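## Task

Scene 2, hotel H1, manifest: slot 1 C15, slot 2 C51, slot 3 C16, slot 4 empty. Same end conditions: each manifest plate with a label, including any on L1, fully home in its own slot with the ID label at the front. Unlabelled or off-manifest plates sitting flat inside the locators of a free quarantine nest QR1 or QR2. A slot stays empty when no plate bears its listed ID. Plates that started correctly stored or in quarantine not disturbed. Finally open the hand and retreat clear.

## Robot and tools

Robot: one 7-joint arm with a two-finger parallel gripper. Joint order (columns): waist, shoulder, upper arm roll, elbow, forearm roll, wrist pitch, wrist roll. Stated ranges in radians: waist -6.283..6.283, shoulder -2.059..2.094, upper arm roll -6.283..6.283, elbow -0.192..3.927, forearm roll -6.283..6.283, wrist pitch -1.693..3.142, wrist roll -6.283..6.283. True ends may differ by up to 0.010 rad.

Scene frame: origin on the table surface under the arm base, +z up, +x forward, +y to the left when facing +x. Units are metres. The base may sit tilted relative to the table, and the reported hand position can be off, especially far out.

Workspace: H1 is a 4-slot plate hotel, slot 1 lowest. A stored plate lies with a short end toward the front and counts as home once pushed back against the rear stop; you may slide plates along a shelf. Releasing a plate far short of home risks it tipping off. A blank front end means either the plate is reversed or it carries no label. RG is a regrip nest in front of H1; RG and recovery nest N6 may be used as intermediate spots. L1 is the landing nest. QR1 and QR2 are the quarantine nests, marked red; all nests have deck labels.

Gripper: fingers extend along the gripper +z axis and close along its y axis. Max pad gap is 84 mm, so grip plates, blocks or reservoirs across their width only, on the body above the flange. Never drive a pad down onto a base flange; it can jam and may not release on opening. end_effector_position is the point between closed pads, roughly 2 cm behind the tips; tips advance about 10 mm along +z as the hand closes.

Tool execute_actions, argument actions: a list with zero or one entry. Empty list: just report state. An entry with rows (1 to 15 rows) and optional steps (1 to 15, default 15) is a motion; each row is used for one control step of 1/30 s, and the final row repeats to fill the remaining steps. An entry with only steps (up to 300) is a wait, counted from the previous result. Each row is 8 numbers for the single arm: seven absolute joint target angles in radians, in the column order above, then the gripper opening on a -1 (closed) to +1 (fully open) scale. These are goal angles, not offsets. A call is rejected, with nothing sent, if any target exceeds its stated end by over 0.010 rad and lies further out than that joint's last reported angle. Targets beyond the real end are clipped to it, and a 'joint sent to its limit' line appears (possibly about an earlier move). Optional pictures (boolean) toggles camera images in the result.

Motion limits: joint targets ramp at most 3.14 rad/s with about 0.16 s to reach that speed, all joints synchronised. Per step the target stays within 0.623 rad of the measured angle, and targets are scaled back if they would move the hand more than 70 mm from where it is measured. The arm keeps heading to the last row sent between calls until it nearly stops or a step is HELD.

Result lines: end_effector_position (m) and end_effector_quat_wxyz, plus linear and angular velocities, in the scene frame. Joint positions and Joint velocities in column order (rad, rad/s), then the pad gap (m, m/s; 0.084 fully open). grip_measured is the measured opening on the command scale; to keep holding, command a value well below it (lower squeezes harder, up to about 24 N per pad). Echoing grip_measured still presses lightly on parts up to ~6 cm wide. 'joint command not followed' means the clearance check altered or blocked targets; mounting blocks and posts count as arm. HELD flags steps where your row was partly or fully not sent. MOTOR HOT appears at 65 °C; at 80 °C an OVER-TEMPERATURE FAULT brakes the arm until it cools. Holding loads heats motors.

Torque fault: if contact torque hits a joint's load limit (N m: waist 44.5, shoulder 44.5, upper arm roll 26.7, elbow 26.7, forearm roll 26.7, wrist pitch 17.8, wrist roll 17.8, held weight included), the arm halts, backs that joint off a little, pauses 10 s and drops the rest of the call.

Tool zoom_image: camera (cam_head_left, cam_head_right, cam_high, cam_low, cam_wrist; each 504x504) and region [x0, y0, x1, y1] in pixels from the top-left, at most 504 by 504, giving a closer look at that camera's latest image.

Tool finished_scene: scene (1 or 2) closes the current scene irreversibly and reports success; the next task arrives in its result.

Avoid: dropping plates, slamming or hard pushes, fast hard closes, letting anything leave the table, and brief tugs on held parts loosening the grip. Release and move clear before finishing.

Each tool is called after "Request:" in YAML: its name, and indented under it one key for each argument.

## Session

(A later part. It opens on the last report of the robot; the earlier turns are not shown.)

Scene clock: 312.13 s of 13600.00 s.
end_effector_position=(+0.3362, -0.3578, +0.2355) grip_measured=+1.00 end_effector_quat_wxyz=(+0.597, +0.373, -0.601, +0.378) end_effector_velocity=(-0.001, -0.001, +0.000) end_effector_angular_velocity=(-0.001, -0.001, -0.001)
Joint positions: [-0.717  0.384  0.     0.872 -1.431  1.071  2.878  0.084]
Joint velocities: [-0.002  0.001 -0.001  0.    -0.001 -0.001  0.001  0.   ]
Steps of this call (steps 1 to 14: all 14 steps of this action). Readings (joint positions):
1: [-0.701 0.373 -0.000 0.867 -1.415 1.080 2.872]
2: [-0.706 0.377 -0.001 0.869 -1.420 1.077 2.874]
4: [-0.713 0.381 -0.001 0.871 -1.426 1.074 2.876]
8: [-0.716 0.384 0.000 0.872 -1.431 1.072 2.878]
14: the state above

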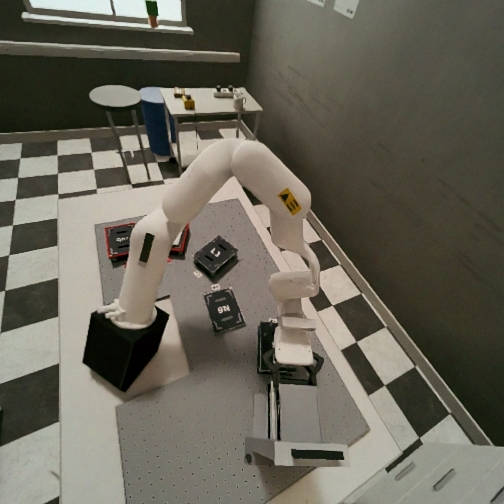

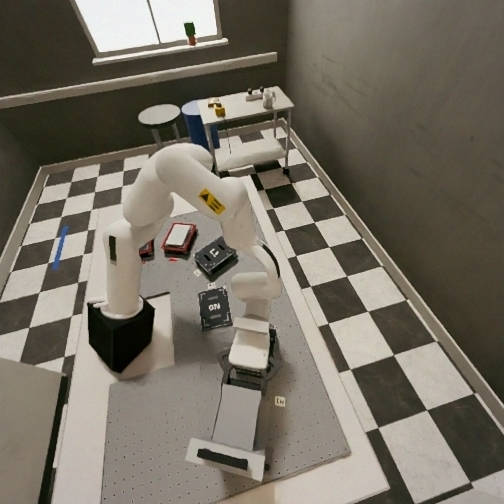

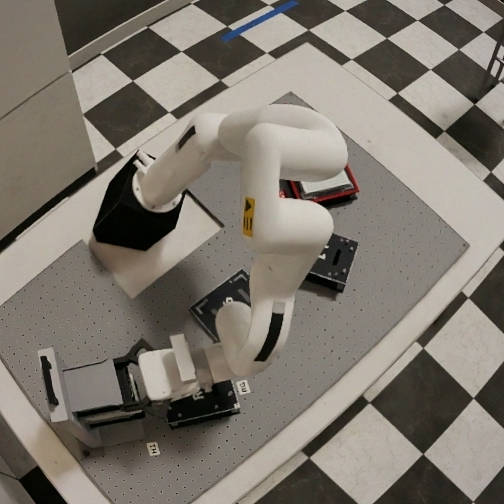

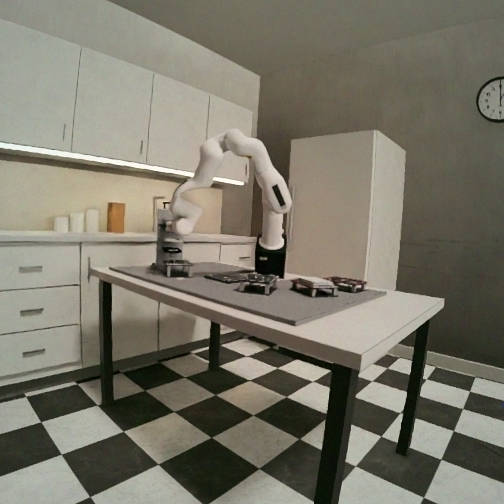

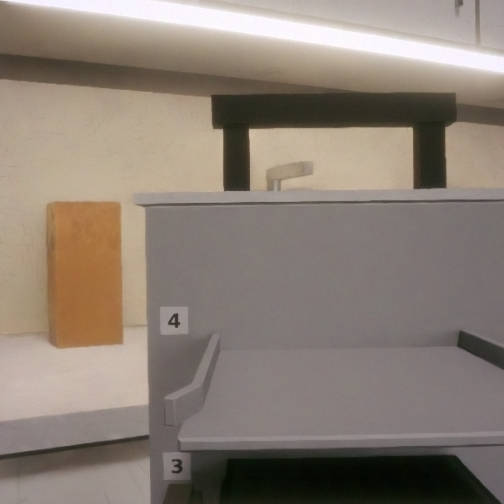

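Request:
execute_actions:
  actions:
    - {"rows":[[-0.7171,0.3842,0,0.8723,-1.4316,1.0712,2.8781,0.96],[-0.7171,0.3842,0,0.8723,-1.4316,1.0712,2.8781,0.92],[-0.7171,0.3842,0,0.8723,-1.4316,1.0712,2.8781,0.86],[-0.7171,0.3842,0,0.8723,-1.4316,1.0712,2.8781,0.75],[-0.7171,0.3842,0,0.8723,-1.4316,1.0712,2.8781,0.55],[-0.7171,0.3842,0,0.8723,-1.4316,1.0712,2.8781,0.3],[-0.7171,0.3842,0,0.8723,-1.4316,1.0712,2.8781,0],[-0.7171,0.3842,0,0.8723,-1.4316,1.0712,2.8781,-0.4],[-0.7171,0.3842,0,0.8723,-1.4316,1.0712,2.8781,-1],[-0.7171,0.3842,0,0.8723,-1.4316,1.0712,2.8781,-1],[-0.7171,0.3842,0,0.8723,-1.4316,1.0712,2.8781,-1],[-0.7181,0.3817,0,0.8708,-1.4319,1.0708,2.8769,-1],[-0.7192,0.3792,0,0.8693,-1.4323,1.0705,2.8756,-1],[-0.7202,0.3767,0,0.8678,-1.4326,1.0701,2.8744,-1],[-0.7202,0.3767,0,0.8678,-1.4326,1.0701,2.8744,-1]],"steps":15}
  pictures: false

Request:
execute_actions:
  actions:
    - {"rows":[[-0.7186,0.3755,0,0.8673,-1.4309,1.0709,2.8738,-1],[-0.7137,0.3721,0,0.8657,-1.4257,1.0734,2.8720,-1],[-0.7040,0.3653,0,0.8627,-1.4153,1.0785,2.8685,-1],[-0.6900,0.3557,0,0.8587,-1.4006,1.0860,2.8634,-1],[-0.6740,0.3420,0,0.8531,-1.3830,1.0949,2.8556,-1],[-0.6585,0.3252,0,0.8467,-1.3649,1.1044,2.8462,-1],[-0.6446,0.3089,0,0.8407,-1.3486,1.1133,2.8365,-1],[-0.6307,0.2928,0,0.8352,-1.3324,1.1226,2.8270,-1],[-0.6168,0.2771,0,0.8303,-1.3164,1.1323,2.8174,-1],[-0.6027,0.2617,0,0.8259,-1.3005,1.1424,2.8078,-1],[-0.5886,0.2465,0,0.8221,-1.2847,1.1528,2.7982,-1],[-0.5744,0.2317,0,0.8188,-1.2691,1.1637,2.7887,-1],[-0.5600,0.2171,0,0.8161,-1.2535,1.1749,2.7792,-1],[-0.5456,0.2029,0,0.8140,-1.2381,1.1866,2.7698,-1],[-0.5305,0.1907,0,0.8131,-1.2227,1.1987,2.7615,-1]],"steps":15}
  pictures: false

Request:
execute_actions:
  actions:
    - {"rows":[[-0.5154,0.1787,0,0.8127,-1.2074,1.2111,2.7532,-1],[-0.5001,0.1671,0,0.8129,-1.1924,1.2239,2.7451,-1],[-0.4858,0.1527,0,0.8124,-1.1777,1.2371,2.7349,-1],[-0.4782,0.1390,0,0.8105,-1.1685,1.2460,2.7251,-1],[-0.4760,0.1262,0,0.8075,-1.1638,1.2514,2.7163,-1],[-0.4815,0.1090,0,0.8010,-1.1647,1.2520,2.7045,-1],[-0.4872,0.0935,0,0.7953,-1.1654,1.2527,2.6935,-1],[-0.4915,0.0811,0,0.7910,-1.1660,1.2532,2.6846,-1],[-0.4943,0.0734,0,0.7883,-1.1663,1.2535,2.6789,-1],[-0.4954,0.0703,0,0.7872,-1.1665,1.2536,2.6766,-1],[-0.4972,0.0709,0,0.7869,-1.1680,1.2522,2.6770,-1],[-0.5024,0.0727,0,0.7858,-1.1724,1.2478,2.6784,-1],[-0.5095,0.0752,0,0.7845,-1.1783,1.2421,2.6802,-1],[-0.5148,0.0771,0,0.7836,-1.1828,1.2378,2.6816,-1],[-0.5165,0.0778,0,0.7833,-1.1843,1.2364,2.6821,-1]],"steps":15}
  pictures: false

Request:
execute_actions:
  actions:
    - {"steps":14}

Request:
zoom_image:
  camera: "cam_wrist"
  region: [150, 364, 330, 504]

Request:
zoom_image:
  camera: "cam_wrist"
  region: [324, 364, 504, 504]

Scene clock: 378.20 s of 13600.00 s.
end_effector_position=(+0.3360, -0.3578, +0.2362) grip_measured=+0.93 end_effector_quat_wxyz=(+0.597, +0.374, -0.601, +0.377) end_effector_velocity=(-0.001, -0.001, +0.015) end_effector_angular_velocity=(-0.000, -0.003, +0.001)
Joint positions: [-0.718  0.381  0.     0.87  -1.432  1.07   2.877  0.081]
Joint velocities: [-0.02  -0.041 -0.003 -0.022 -0.008 -0.01  -0.02   0.   ]
Steps of this call (steps 1 to 15: the robot went on to your last target; steps 16 to 90: nothing new was sent; then 62.57 s passed at rest; steps 91 to 105: all 15 steps of this action). Readings (joint positions):
91: [-0.717 0.384 0.000 0.872 -1.432 1.071 2.878]
92: [-0.717 0.384 0.000 0.872 -1.432 1.071 2.878]
94: [-0.717 0.384 0.000 0.872 -1.431 1.072 2.878]
98: [-0.717 0.384 0.000 0.872 -1.431 1.071 2.878]
105: the state above

Scene clock: 378.70 s of 13600.00 s.
end_effector_position=(+0.3647, -0.2991, +0.2520) grip_measured=+0.93 end_effector_quat_wxyz=(+0.597, +0.373, -0.601, +0.378) end_effector_velocity=(+0.086, +0.183, +0.065) end_effector_angular_velocity=(-0.010, -0.004, -0.007)
Joint positions: [-0.584  0.243  0.001  0.823 -1.281  1.157  2.796  0.081]
Joint velocities: [ 0.423 -0.437 -0.007 -0.098  0.468  0.323 -0.278  0.   ]
Steps of this call (steps 1 to 15: all 15 steps of this action). Readings (joint positions):
1: [-0.719 0.380 0.000 0.870 -1.432 1.070 2.876]
2: [-0.719 0.379 0.000 0.869 -1.432 1.070 2.875]
4: [-0.715 0.374 -0.001 0.867 -1.427 1.073 2.873]
8: [-0.680 0.345 -0.001 0.854 -1.388 1.093 2.856]
15: the state above

Scene clock: 379.20 s of 13600.00 s.
end_effector_position=(+0.3851, -0.2544, +0.2905) grip_measured=+0.93 end_effector_quat_wxyz=(+0.597, +0.372, -0.601, +0.378) end_effector_velocity=(-0.024, -0.034, +0.010) end_effector_angular_velocity=(+0.013, +0.025, -0.002)
Joint positions: [-0.504  0.077 -0.001  0.787 -1.174  1.246  2.682  0.081]
Joint velocities: [-0.12  -0.006  0.009 -0.049 -0.086 -0.083 -0.015 -0.   ]
Steps of this call (steps 1 to 15: all 15 steps of this action). Readings (joint positions):
1: [-0.570 0.229 0.000 0.820 -1.266 1.168 2.787]
2: [-0.556 0.215 0.000 0.818 -1.250 1.179 2.778]
4: [-0.526 0.189 0.000 0.815 -1.219 1.203 2.760]
8: [-0.489 0.134 0.003 0.807 -1.178 1.239 2.722]
15: the state above

Scene clock: 379.67 s of 13600.00 s.
end_effector_position=(+0.3831, -0.2582, +0.2913) grip_measured=+0.93 end_effector_quat_wxyz=(+0.597, +0.373, -0.601, +0.378) end_effector_velocity=(-0.001, -0.000, +0.001) end_effector_angular_velocity=(-0.001, -0.001, -0.002)
Joint positions: [-0.516  0.078  0.     0.783 -1.184  1.236  2.682  0.081]
Joint velocities: [-0.001 -0.001 -0.001 -0.     0.001  0.001  0.    -0.   ]
Steps of this call (steps 1 to 14: the robot went on to your last target). Readings (joint positions):
1: [-0.508 0.078 -0.001 0.786 -1.177 1.243 2.682]
2: [-0.511 0.078 -0.001 0.785 -1.179 1.241 2.682]
4: [-0.515 0.079 -0.001 0.783 -1.182 1.239 2.682]
8: [-0.516 0.078 0.000 0.783 -1.184 1.237 2.682]
14: the state above

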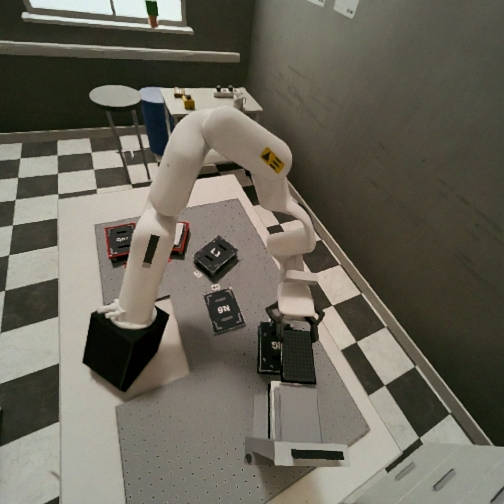

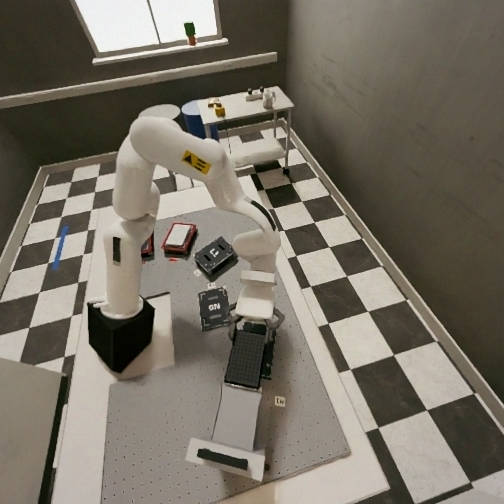

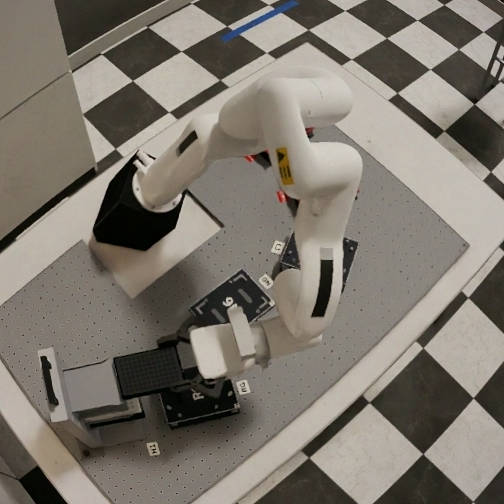

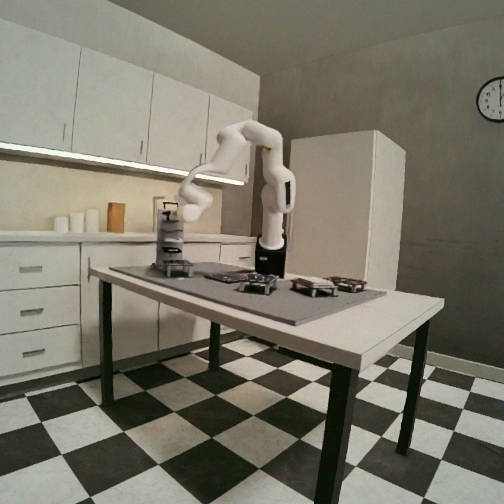

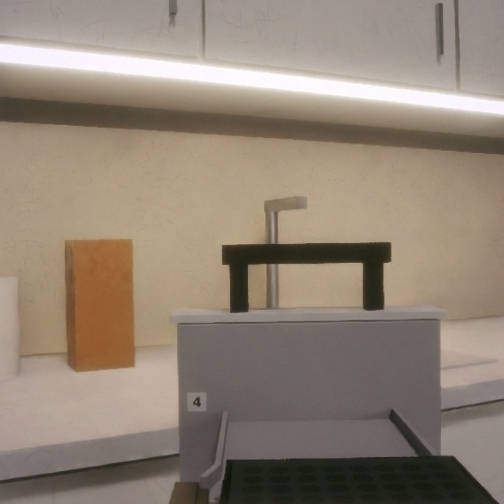

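Region (150, 364, 330, 504) of cam_wrist's 504x504 image, scaled by 2.800, with more detail than that image has.

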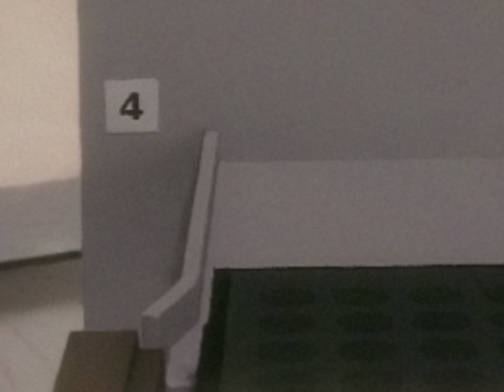

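Region (324, 364, 504, 504) of cam_wrist's 504x504 image, scaled by 2.800, with more detail than that image has.

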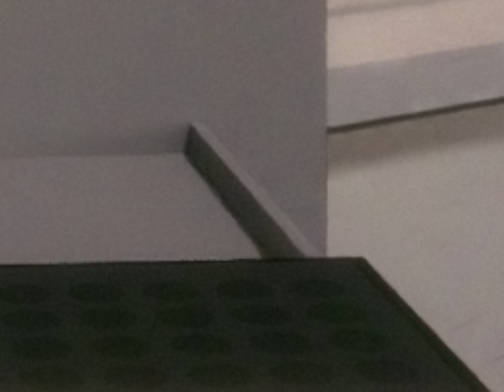

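Request:
execute_actions:
  actions:
    - {"rows":[[-0.5174,0.0773,0,0.7847,-1.1843,1.2366,2.6801,-1],[-0.5182,0.0768,0,0.7860,-1.1843,1.2367,2.6781,-1],[-0.5217,0.0781,0,0.7854,-1.1873,1.2339,2.6791,-1],[-0.5287,0.0807,0,0.7843,-1.1933,1.2283,2.6810,-1],[-0.5383,0.0844,0,0.7828,-1.2015,1.2206,2.6837,-1],[-0.5515,0.0895,0,0.7809,-1.2128,1.2102,2.6874,-1],[-0.5672,0.0961,0,0.7793,-1.2266,1.1981,2.6920,-1],[-0.5846,0.1036,0,0.7778,-1.2420,1.1847,2.6972,-1],[-0.6019,0.1117,0,0.7770,-1.2577,1.1716,2.7025,-1],[-0.6193,0.1201,0,0.7767,-1.2735,1.1589,2.7080,-1],[-0.6366,0.1288,0,0.7769,-1.2895,1.1463,2.7137,-1],[-0.6537,0.1380,0,0.7777,-1.3056,1.1342,2.7194,-1],[-0.6709,0.1475,0,0.7790,-1.3220,1.1221,2.7252,-1],[-0.6881,0.1575,0,0.7809,-1.3385,1.1105,2.7313,-1],[-0.7052,0.1678,0,0.7833,-1.3552,1.0990,2.7374,-1]],"steps":15}
  pictures: false

Request:
execute_actions:
  actions:
    - {"rows":[[-0.7205,0.1774,0,0.7860,-1.3704,1.0889,2.7431,-1],[-0.7341,0.1863,0,0.7887,-1.3840,1.0802,2.7481,-1],[-0.7457,0.1948,0,0.7916,-1.3959,1.0727,2.7531,-1],[-0.7555,0.2025,0,0.7944,-1.4062,1.0665,2.7577,-1],[-0.7637,0.2091,0,0.7969,-1.4148,1.0614,2.7615,-1],[-0.7702,0.2145,0,0.7989,-1.4218,1.0574,2.7645,-1],[-0.7751,0.2182,0,0.8004,-1.4270,1.0544,2.7666,-1],[-0.7785,0.2206,0,0.8014,-1.4305,1.0523,2.7680,-1]],"steps":15}
  pictures: false

Request:
execute_actions:
  actions:
    - {"steps":6}

Request:
zoom_image:
  camera: "cam_wrist"
  region: [120, 310, 320, 504]

Request:
zoom_image:
  camera: "cam_wrist"
  region: [304, 310, 504, 504]

Scene clock: 419.83 s of 13600.00 s.
end_effector_position=(+0.3624, -0.3033, +0.2928) grip_measured=-1.00 end_effector_quat_wxyz=(+0.598, +0.373, -0.601, +0.378) end_effector_velocity=(-0.090, -0.182, +0.001) end_effector_angular_velocity=(-0.004, +0.002, -0.005)
Joint positions: [-0.642  0.133 -0.001  0.778 -1.294  1.144  2.716  0.   ]
Joint velocities: [-0.503  0.267 -0.002  0.022 -0.469 -0.353  0.166  0.   ]
Steps of this call (steps 1 to 30: the robot went on to your last target; steps 31 to 90: nothing new was sent; then 36.67 s passed at rest; steps 91 to 105: all 15 steps of this action). Readings (joint positions):
91: [-0.517 0.078 0.000 0.783 -1.184 1.236 2.682]
92: [-0.517 0.078 0.000 0.784 -1.184 1.236 2.682]
94: [-0.518 0.078 0.000 0.785 -1.185 1.236 2.680]
98: [-0.539 0.085 0.001 0.783 -1.203 1.219 2.685]
105: the state above

Scene clock: 420.33 s of 13600.00 s.
end_effector_position=(+0.3383, -0.3531, +0.2911) grip_measured=-1.00 end_effector_quat_wxyz=(+0.597, +0.374, -0.601, +0.378) end_effector_velocity=(+0.002, -0.004, -0.002) end_effector_angular_velocity=(+0.005, -0.002, +0.011)
Joint positions: [-0.777  0.219  0.001  0.801 -1.429  1.053  2.767  0.   ]
Joint velocities: [-0.013  0.009  0.005  0.006 -0.018 -0.013  0.008  0.   ]
Steps of this call (steps 1 to 15: all 15 steps of this action). Readings (joint positions):
1: [-0.658 0.142 -0.001 0.779 -1.310 1.132 2.721]
2: [-0.675 0.151 -0.001 0.781 -1.326 1.121 2.727]
4: [-0.707 0.170 -0.001 0.785 -1.357 1.099 2.738]
8: [-0.754 0.203 -0.001 0.795 -1.404 1.069 2.757]
15: the state above

Scene clock: 420.53 s of 13600.00 s.
end_effector_position=(+0.3379, -0.3537, +0.2912) grip_measured=-1.00 end_effector_quat_wxyz=(+0.597, +0.374, -0.601, +0.378) end_effector_velocity=(-0.002, -0.001, +0.000) end_effector_angular_velocity=(-0.000, +0.001, -0.004)
Joint positions: [-0.778  0.22   0.     0.801 -1.43   1.052  2.768  0.   ]
Joint velocities: [-0.003  0.003 -0.001 -0.    -0.002 -0.001  0.     0.   ]
Steps of this call (steps 1 to 6: the robot went on to your last target). Readings (joint positions):
1: [-0.777 0.220 0.001 0.801 -1.429 1.053 2.768]
2: [-0.777 0.220 0.001 0.801 -1.430 1.053 2.768]
4: [-0.778 0.220 0.001 0.801 -1.430 1.052 2.768]
6: the state above

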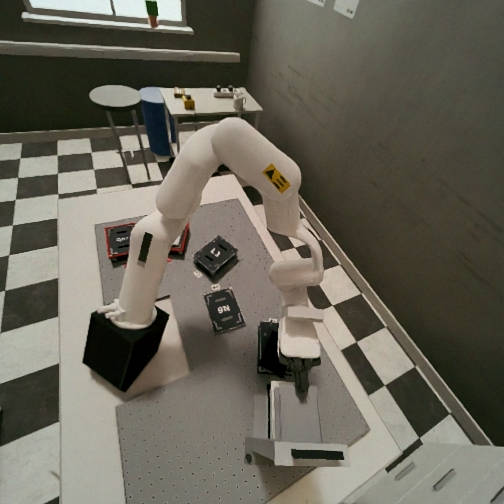

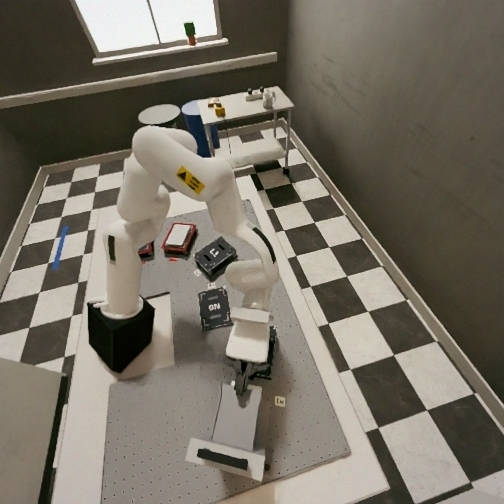

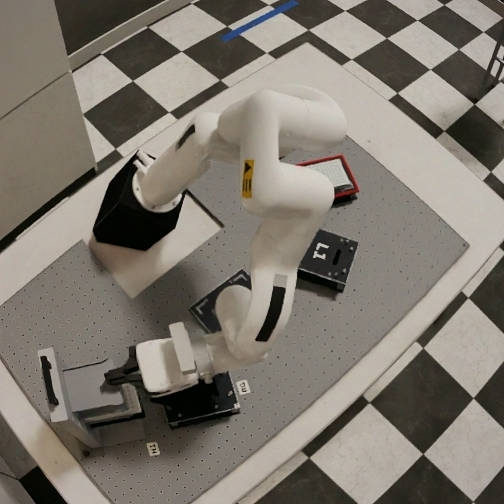

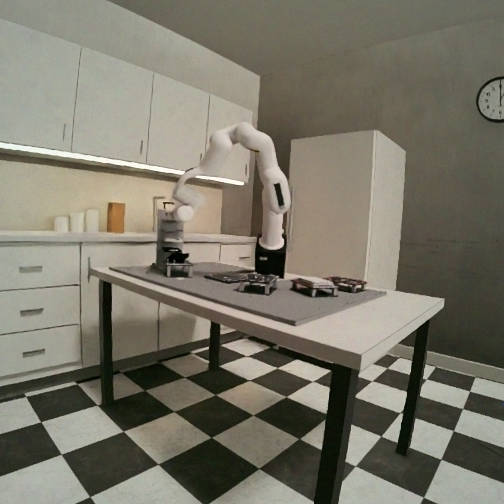

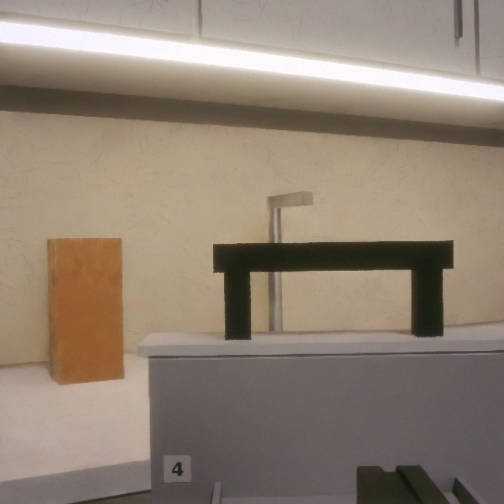

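Region (120, 310, 320, 504) of cam_wrist's 504x504 image, scaled by 2.520, with more detail than that image has; it fills the top 489 rows of this view, and the rest is white.

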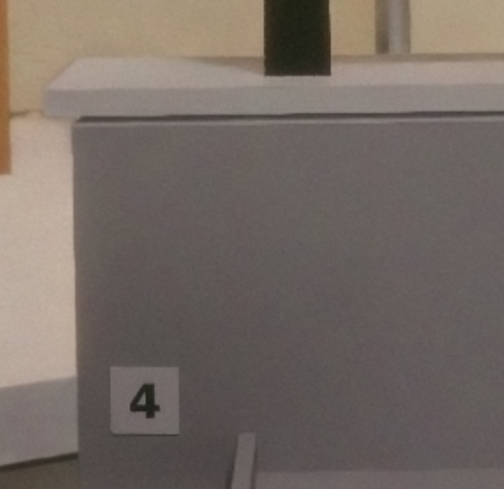

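Region (304, 310, 504, 504) of cam_wrist's 504x504 image, scaled by 2.520, with more detail than that image has; it fills the top 489 rows of this view, and the rest is white.

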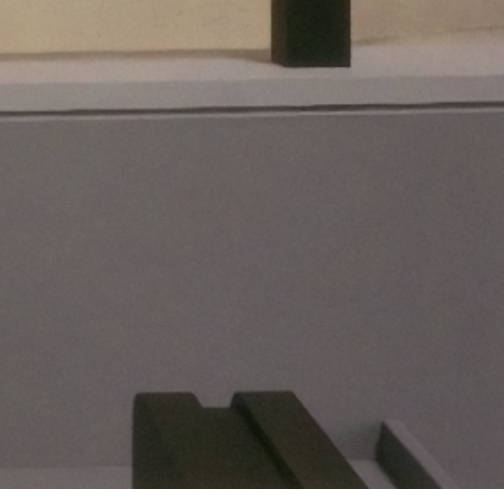

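Request:
zoom_image:
  camera: "cam_low"
  region: [140, 210, 210, 285]

Request:
zoom_image:
  camera: "cam_high"
  region: [60, 330, 260, 470]

Region (140, 210, 210, 285) of cam_low's 504x504 image, scaled by 6.720, with more detail than that image has; it fills the left 470 columns of this view, and the rest is white.

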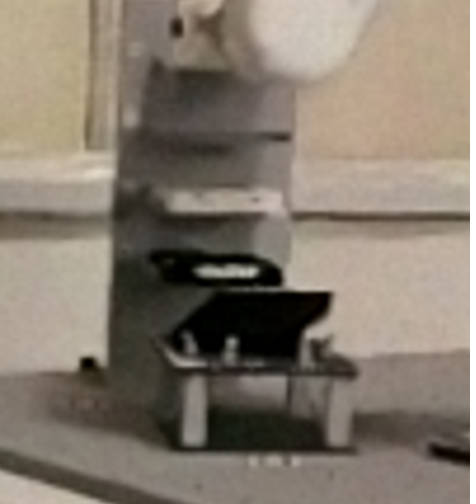

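Region (60, 330, 260, 470) of cam_high's 504x504 image, scaled by 2.520, with more detail than that image has; it fills the top 353 rows of this view, and the rest is white.

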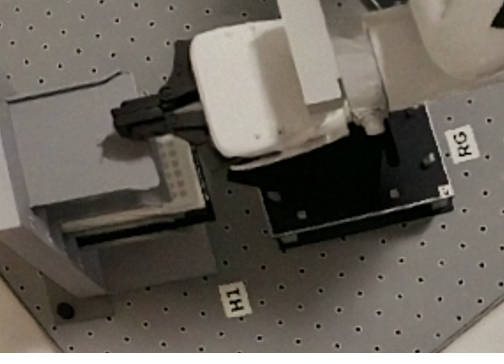

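Request:
execute_actions:
  actions:
    - {"rows":[[-0.7718,0.2158,0,0.7995,-1.4235,1.0564,2.7653,-0.8],[-0.7549,0.2038,0,0.7947,-1.4062,1.0667,2.7588,-0.6],[-0.7294,0.1866,0,0.7885,-1.3806,1.0827,2.7493,-0.4],[-0.7039,0.1702,0,0.7834,-1.3553,1.0993,2.7401,-0.2],[-0.6750,0.1580,0,0.7820,-1.3290,1.1180,2.7330,0],[-0.6450,0.1500,0,0.7840,-1.3030,1.1380,2.7280,0.2],[-0.6150,0.1440,0,0.7880,-1.2770,1.1580,2.7240,0.4],[-0.5850,0.1400,0,0.7940,-1.2520,1.1780,2.7210,0.6],[-0.5550,0.1380,0,0.8010,-1.2270,1.1980,2.7190,0.8],[-0.5250,0.1370,0,0.8090,-1.2020,1.2190,2.7180,1],[-0.4950,0.1370,0,0.8180,-1.1780,1.2400,2.7170,1],[-0.4650,0.1380,0,0.8280,-1.1540,1.2610,2.7170,1],[-0.4350,0.1410,0,0.8390,-1.1300,1.2820,2.7170,1],[-0.4050,0.1450,0,0.8510,-1.1070,1.3030,2.7180,1],[-0.3750,0.1500,0,0.8640,-1.0840,1.3240,2.7190,1]],"steps":15}
  pictures: false

Request:
execute_actions:
  actions:
    - {"rows":[[-0.3450,0.1560,0,0.8780,-1.0610,1.3450,2.7200,1],[-0.3150,0.1620,0,0.8930,-1.0390,1.3660,2.7210,1],[-0.2850,0.1690,0,0.9080,-1.0170,1.3870,2.7220,1],[-0.2600,0.1750,0,0.9210,-0.9990,1.4050,2.7230,1],[-0.2420,0.1790,0,0.9310,-0.9860,1.4180,2.7240,1],[-0.2300,0.1820,0,0.9380,-0.9770,1.4270,2.7240,1],[-0.2244,0.1835,0,0.9407,-0.9731,1.4306,2.7244,1]],"steps":15}

Request:
zoom_image:
  camera: "cam_high"
  region: [60, 330, 260, 470]

Request:
zoom_image:
  camera: "cam_head_left"
  region: [230, 300, 350, 420]

Request:
zoom_image:
  camera: "cam_head_right"
  region: [190, 300, 310, 420]

Scene clock: 452.03 s of 13600.00 s.
end_effector_position=(+0.3894, -0.2590, +0.2728) grip_measured=+0.99 end_effector_quat_wxyz=(+0.596, +0.372, -0.602, +0.381) end_effector_velocity=(+0.142, +0.289, -0.102) end_effector_angular_velocity=(-0.000, -0.016, -0.016)
Joint positions: [-0.496  0.141  0.001  0.822 -1.18   1.239  2.719  0.084]
Joint velocities: [ 0.885  0.016 -0.004  0.276  0.713  0.612 -0.023  0.015]
Steps of this call (steps 1 to 15: the robot went on to your last target; steps 16 to 90: nothing new was sent; then 28.00 s passed at rest; steps 91 to 105: all 15 steps of this action). Readings (joint positions):
91: [-0.778 0.220 -0.000 0.801 -1.430 1.052 2.768]
92: [-0.777 0.220 -0.000 0.801 -1.429 1.054 2.767]
94: [-0.765 0.211 -0.002 0.797 -1.415 1.062 2.762]
98: [-0.692 0.171 -0.001 0.788 -1.346 1.108 2.740]
105: the state above

Scene clock: 452.53 s of 13600.00 s.
end_effector_position=(+0.4248, -0.1653, +0.2368) grip_measured=+1.00 end_effector_quat_wxyz=(+0.599, +0.373, -0.602, +0.375) end_effector_velocity=(-0.001, +0.003, +0.003) end_effector_angular_velocity=(-0.014, -0.005, -0.022)
Joint positions: [-0.228  0.183 -0.002  0.939 -0.975  1.429  2.724  0.084]
Joint velocities: [ 0.019  0.005 -0.014  0.014  0.022  0.025  0.001 -0.   ]
Steps of this call (steps 1 to 15: all 15 steps of this action). Readings (joint positions):
1: [-0.466 0.142 0.001 0.831 -1.157 1.260 2.719]
2: [-0.436 0.145 0.001 0.842 -1.133 1.281 2.719]
4: [-0.377 0.153 0.000 0.866 -1.087 1.322 2.720]
8: [-0.271 0.173 0.002 0.917 -1.009 1.396 2.723]
15: the state above

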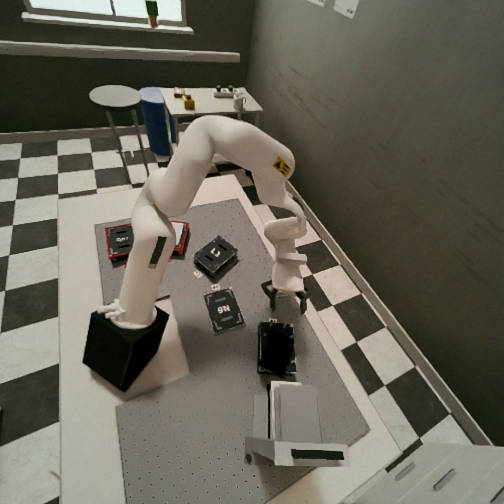

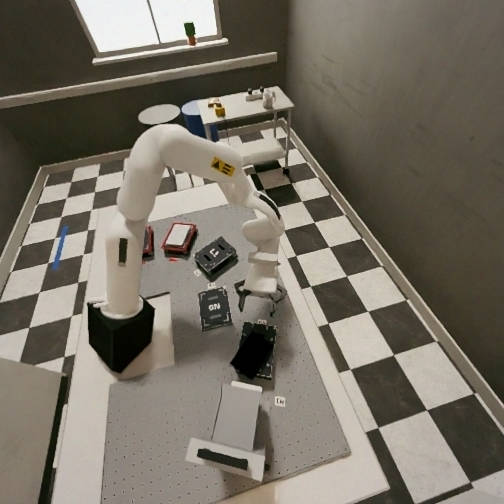

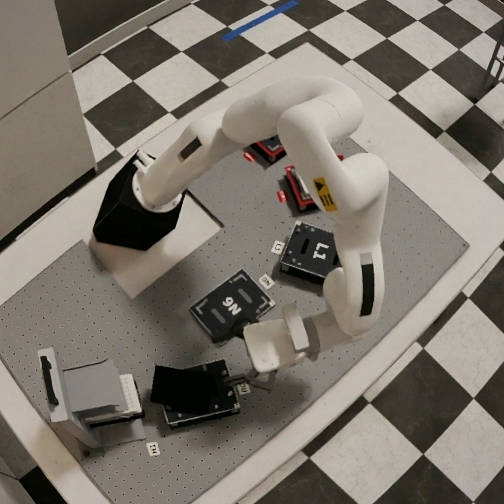

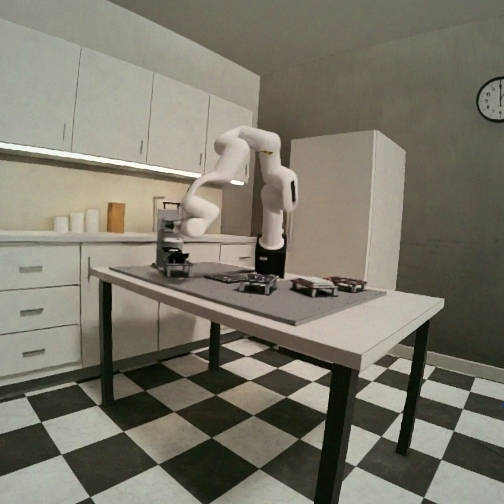

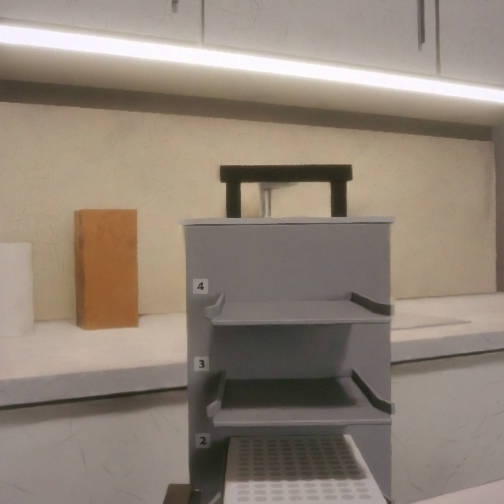

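Region (60, 330, 260, 470) of cam_high's 504x504 image, scaled by 2.520, with more detail than that image has; it fills the top 353 rows of this view, and the rest is white.

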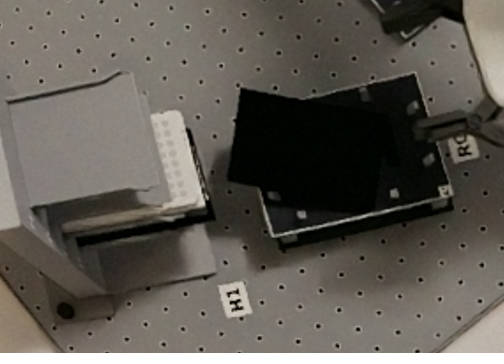

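Region (230, 300, 350, 420) of cam_head_left's 504x504 image, scaled by 4.200, with more detail than that image has.

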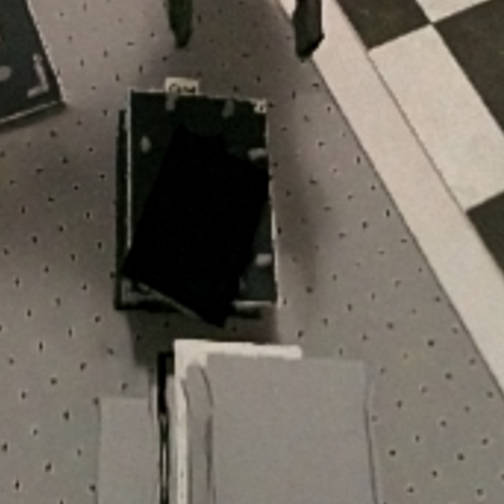

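Region (190, 300, 310, 420) of cam_head_right's 504x504 image, scaled by 4.200, with more detail than that image has.

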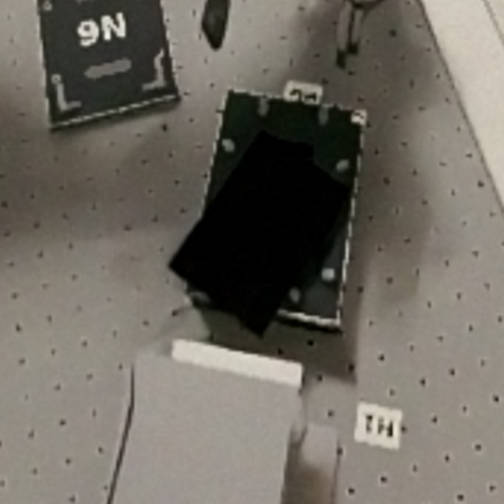

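Request:
execute_actions:
  actions:
    - {"rows":[[-0.2299,0.1901,0,0.9407,-0.9787,1.4246,2.7288,1],[-0.2409,0.2032,0,0.9406,-0.9898,1.4126,2.7377,1],[-0.2573,0.2228,0,0.9405,-1.0065,1.3947,2.7511,1],[-0.2756,0.2447,0,0.9403,-1.0251,1.3747,2.7659,1],[-0.2958,0.2687,0,0.9402,-1.0456,1.3527,2.7822,1],[-0.3159,0.2928,0,0.9400,-1.0660,1.3308,2.7985,1],[-0.3360,0.3168,0,0.9399,-1.0864,1.3088,2.8148,1],[-0.3562,0.3408,0,0.9398,-1.1069,1.2868,2.8311,1],[-0.3745,0.3627,0,0.9396,-1.1255,1.2668,2.8459,1],[-0.3909,0.3823,0,0.9395,-1.1422,1.2489,2.8593,1],[-0.4019,0.3954,0,0.9394,-1.1533,1.2369,2.8682,1],[-0.4074,0.4020,0,0.9394,-1.1589,1.2309,2.8726,1]],"steps":15}
  pictures: false

Request:
execute_actions:
  actions:
    - {"steps":18}

Request:
zoom_image:
  camera: "cam_wrist"
  region: [150, 280, 330, 504]

Request:
zoom_image:
  camera: "cam_wrist"
  region: [324, 280, 504, 504]

Scene clock: 522.20 s of 13600.00 s.
end_effector_position=(+0.3864, -0.2519, +0.1882) grip_measured=+1.00 end_effector_quat_wxyz=(+0.601, +0.370, -0.599, +0.378) end_effector_velocity=(-0.070, -0.099, -0.059) end_effector_angular_velocity=(+0.028, +0.003, -0.027)
Joint positions: [-0.394  0.386 -0.003  0.937 -1.143  1.249  2.86   0.084]
Joint velocities: [-0.206  0.242 -0.004 -0.008 -0.204 -0.221  0.165  0.   ]
Steps of this call (steps 1 to 15: the robot went on to your last target; steps 16 to 90: nothing new was sent; then 66.17 s passed at rest; steps 91 to 105: all 15 steps of this action). Readings (joint positions):
91: [-0.225 0.184 0.000 0.941 -0.973 1.430 2.725]
92: [-0.226 0.185 0.000 0.941 -0.975 1.429 2.726]
94: [-0.234 0.195 0.001 0.942 -0.984 1.418 2.733]
98: [-0.285 0.256 0.001 0.941 -1.035 1.364 2.774]
105: the state above

Scene clock: 522.80 s of 13600.00 s.
end_effector_position=(+0.3848, -0.2573, +0.1827) grip_measured=+1.00 end_effector_quat_wxyz=(+0.597, +0.373, -0.601, +0.378) end_effector_velocity=(-0.001, -0.001, +0.000) end_effector_angular_velocity=(-0.001, +0.001, -0.002)
Joint positions: [-0.407  0.402  0.     0.939 -1.159  1.231  2.873  0.084]
Joint velocities: [-0.001  0.001 -0.001 -0.001 -0.     0.     0.     0.   ]
Steps of this call (steps 1 to 18: the robot went on to your last target). Readings (joint positions):
1: [-0.399 0.392 -0.003 0.937 -1.148 1.243 2.864]
2: [-0.402 0.396 -0.002 0.938 -1.152 1.239 2.867]
4: [-0.405 0.399 0.000 0.939 -1.156 1.234 2.870]
8: [-0.406 0.400 0.001 0.940 -1.158 1.231 2.872]
18: the state above

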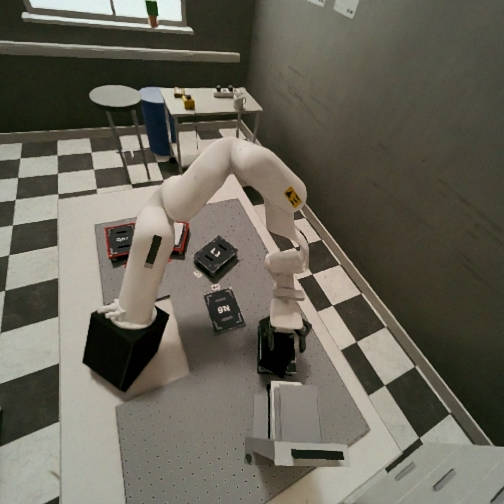

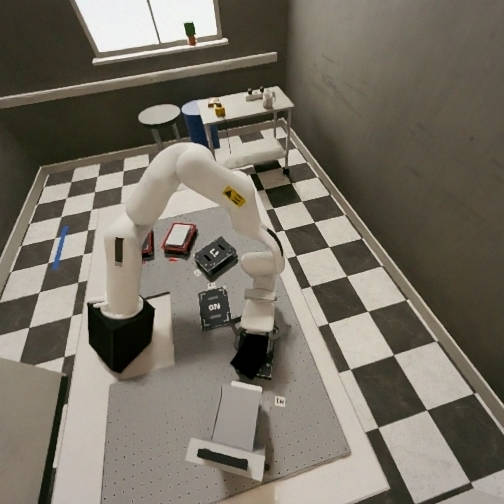

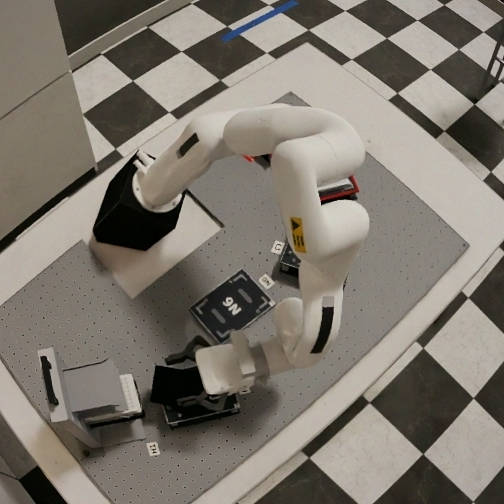

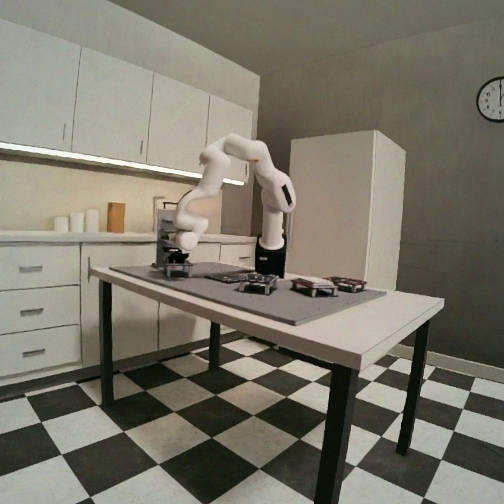

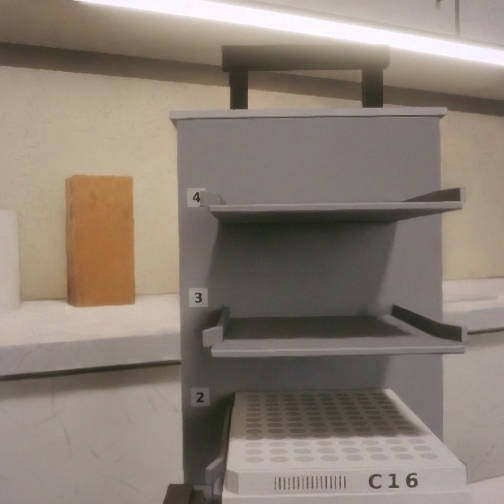

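Region (150, 280, 330, 504) of cam_wrist's 504x504 image, scaled by 2.250, with more detail than that image has; it fills the left 405 columns of this view, and the rest is white.

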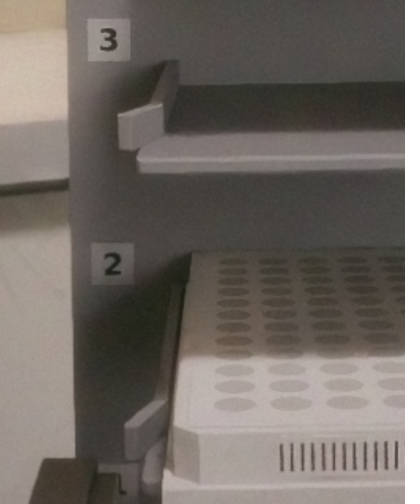

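Region (324, 280, 504, 504) of cam_wrist's 504x504 image, scaled by 2.250, with more detail than that image has; it fills the left 405 columns of this view, and the rest is white.

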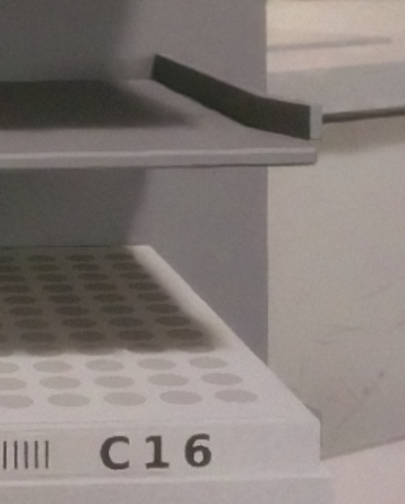

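Request:
execute_actions:
  actions: []

Scene clock: 558.60 s of 13600.00 s.
end_effector_position=(+0.3847, -0.2574, +0.1827) grip_measured=+1.00 end_effector_quat_wxyz=(+0.598, +0.373, -0.601, +0.378) end_effector_velocity=(-0.000, +0.000, -0.001) end_effector_angular_velocity=(+0.001, +0.001, +0.000)
Joint positions: [-0.407  0.402 -0.     0.939 -1.159  1.231  2.873  0.084]
Joint velocities: [-0.     0.001  0.001  0.     0.    -0.     0.     0.   ]
Steps of this call (steps 1 to 15: the robot went on to your last target; steps 16 to 90: nothing new was sent; then 32.80 s passed at rest). Readings (joint positions):
1: [-0.407 0.402 0.000 0.939 -1.159 1.231 2.873]
2: [-0.407 0.402 0.000 0.939 -1.159 1.231 2.873]
4: [-0.407 0.402 0.000 0.939 -1.159 1.231 2.873]
8: [-0.407 0.402 0.000 0.939 -1.159 1.231 2.873]
90: the state above
The arm was judged still, so your last target was given up. Only a new action makes it travel on or press farther. Fingers that are still opening or closing keep moving.

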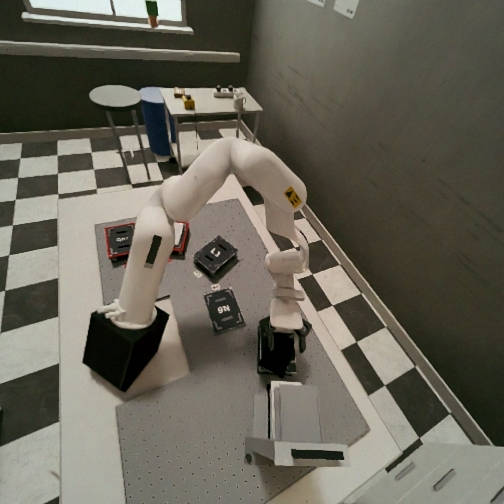

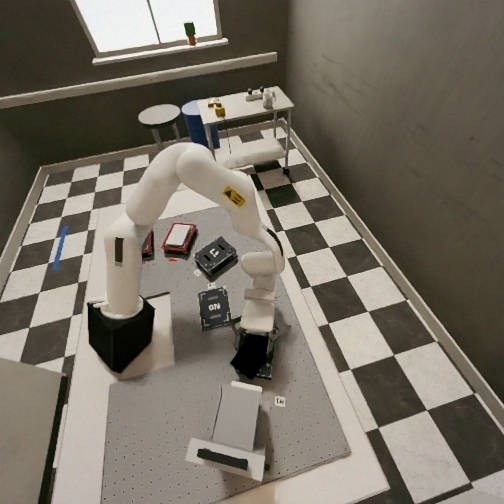

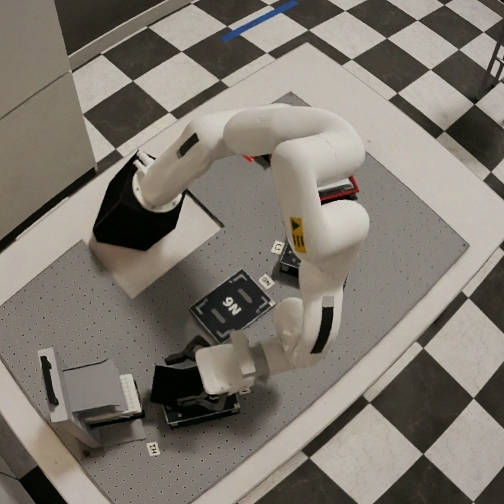

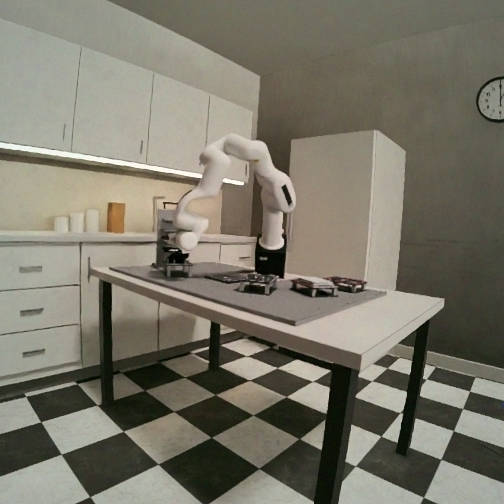

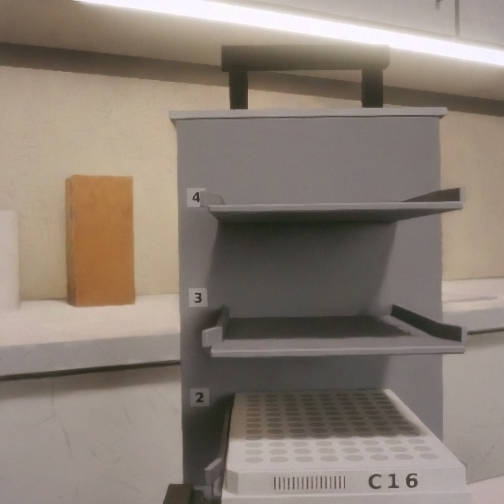

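Request:
zoom_image:
  camera: "cam_wrist"
  region: [190, 370, 504, 504]

Region (190, 370, 504, 504) of cam_wrist's 504x504 image, scaled by 1.605, with more detail than that image has; it fills the top 215 rows of this view, and the rest is white.

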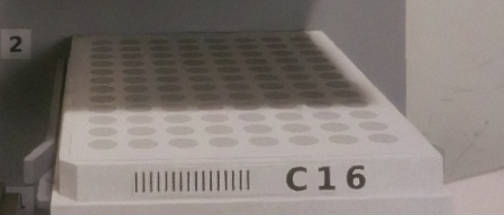

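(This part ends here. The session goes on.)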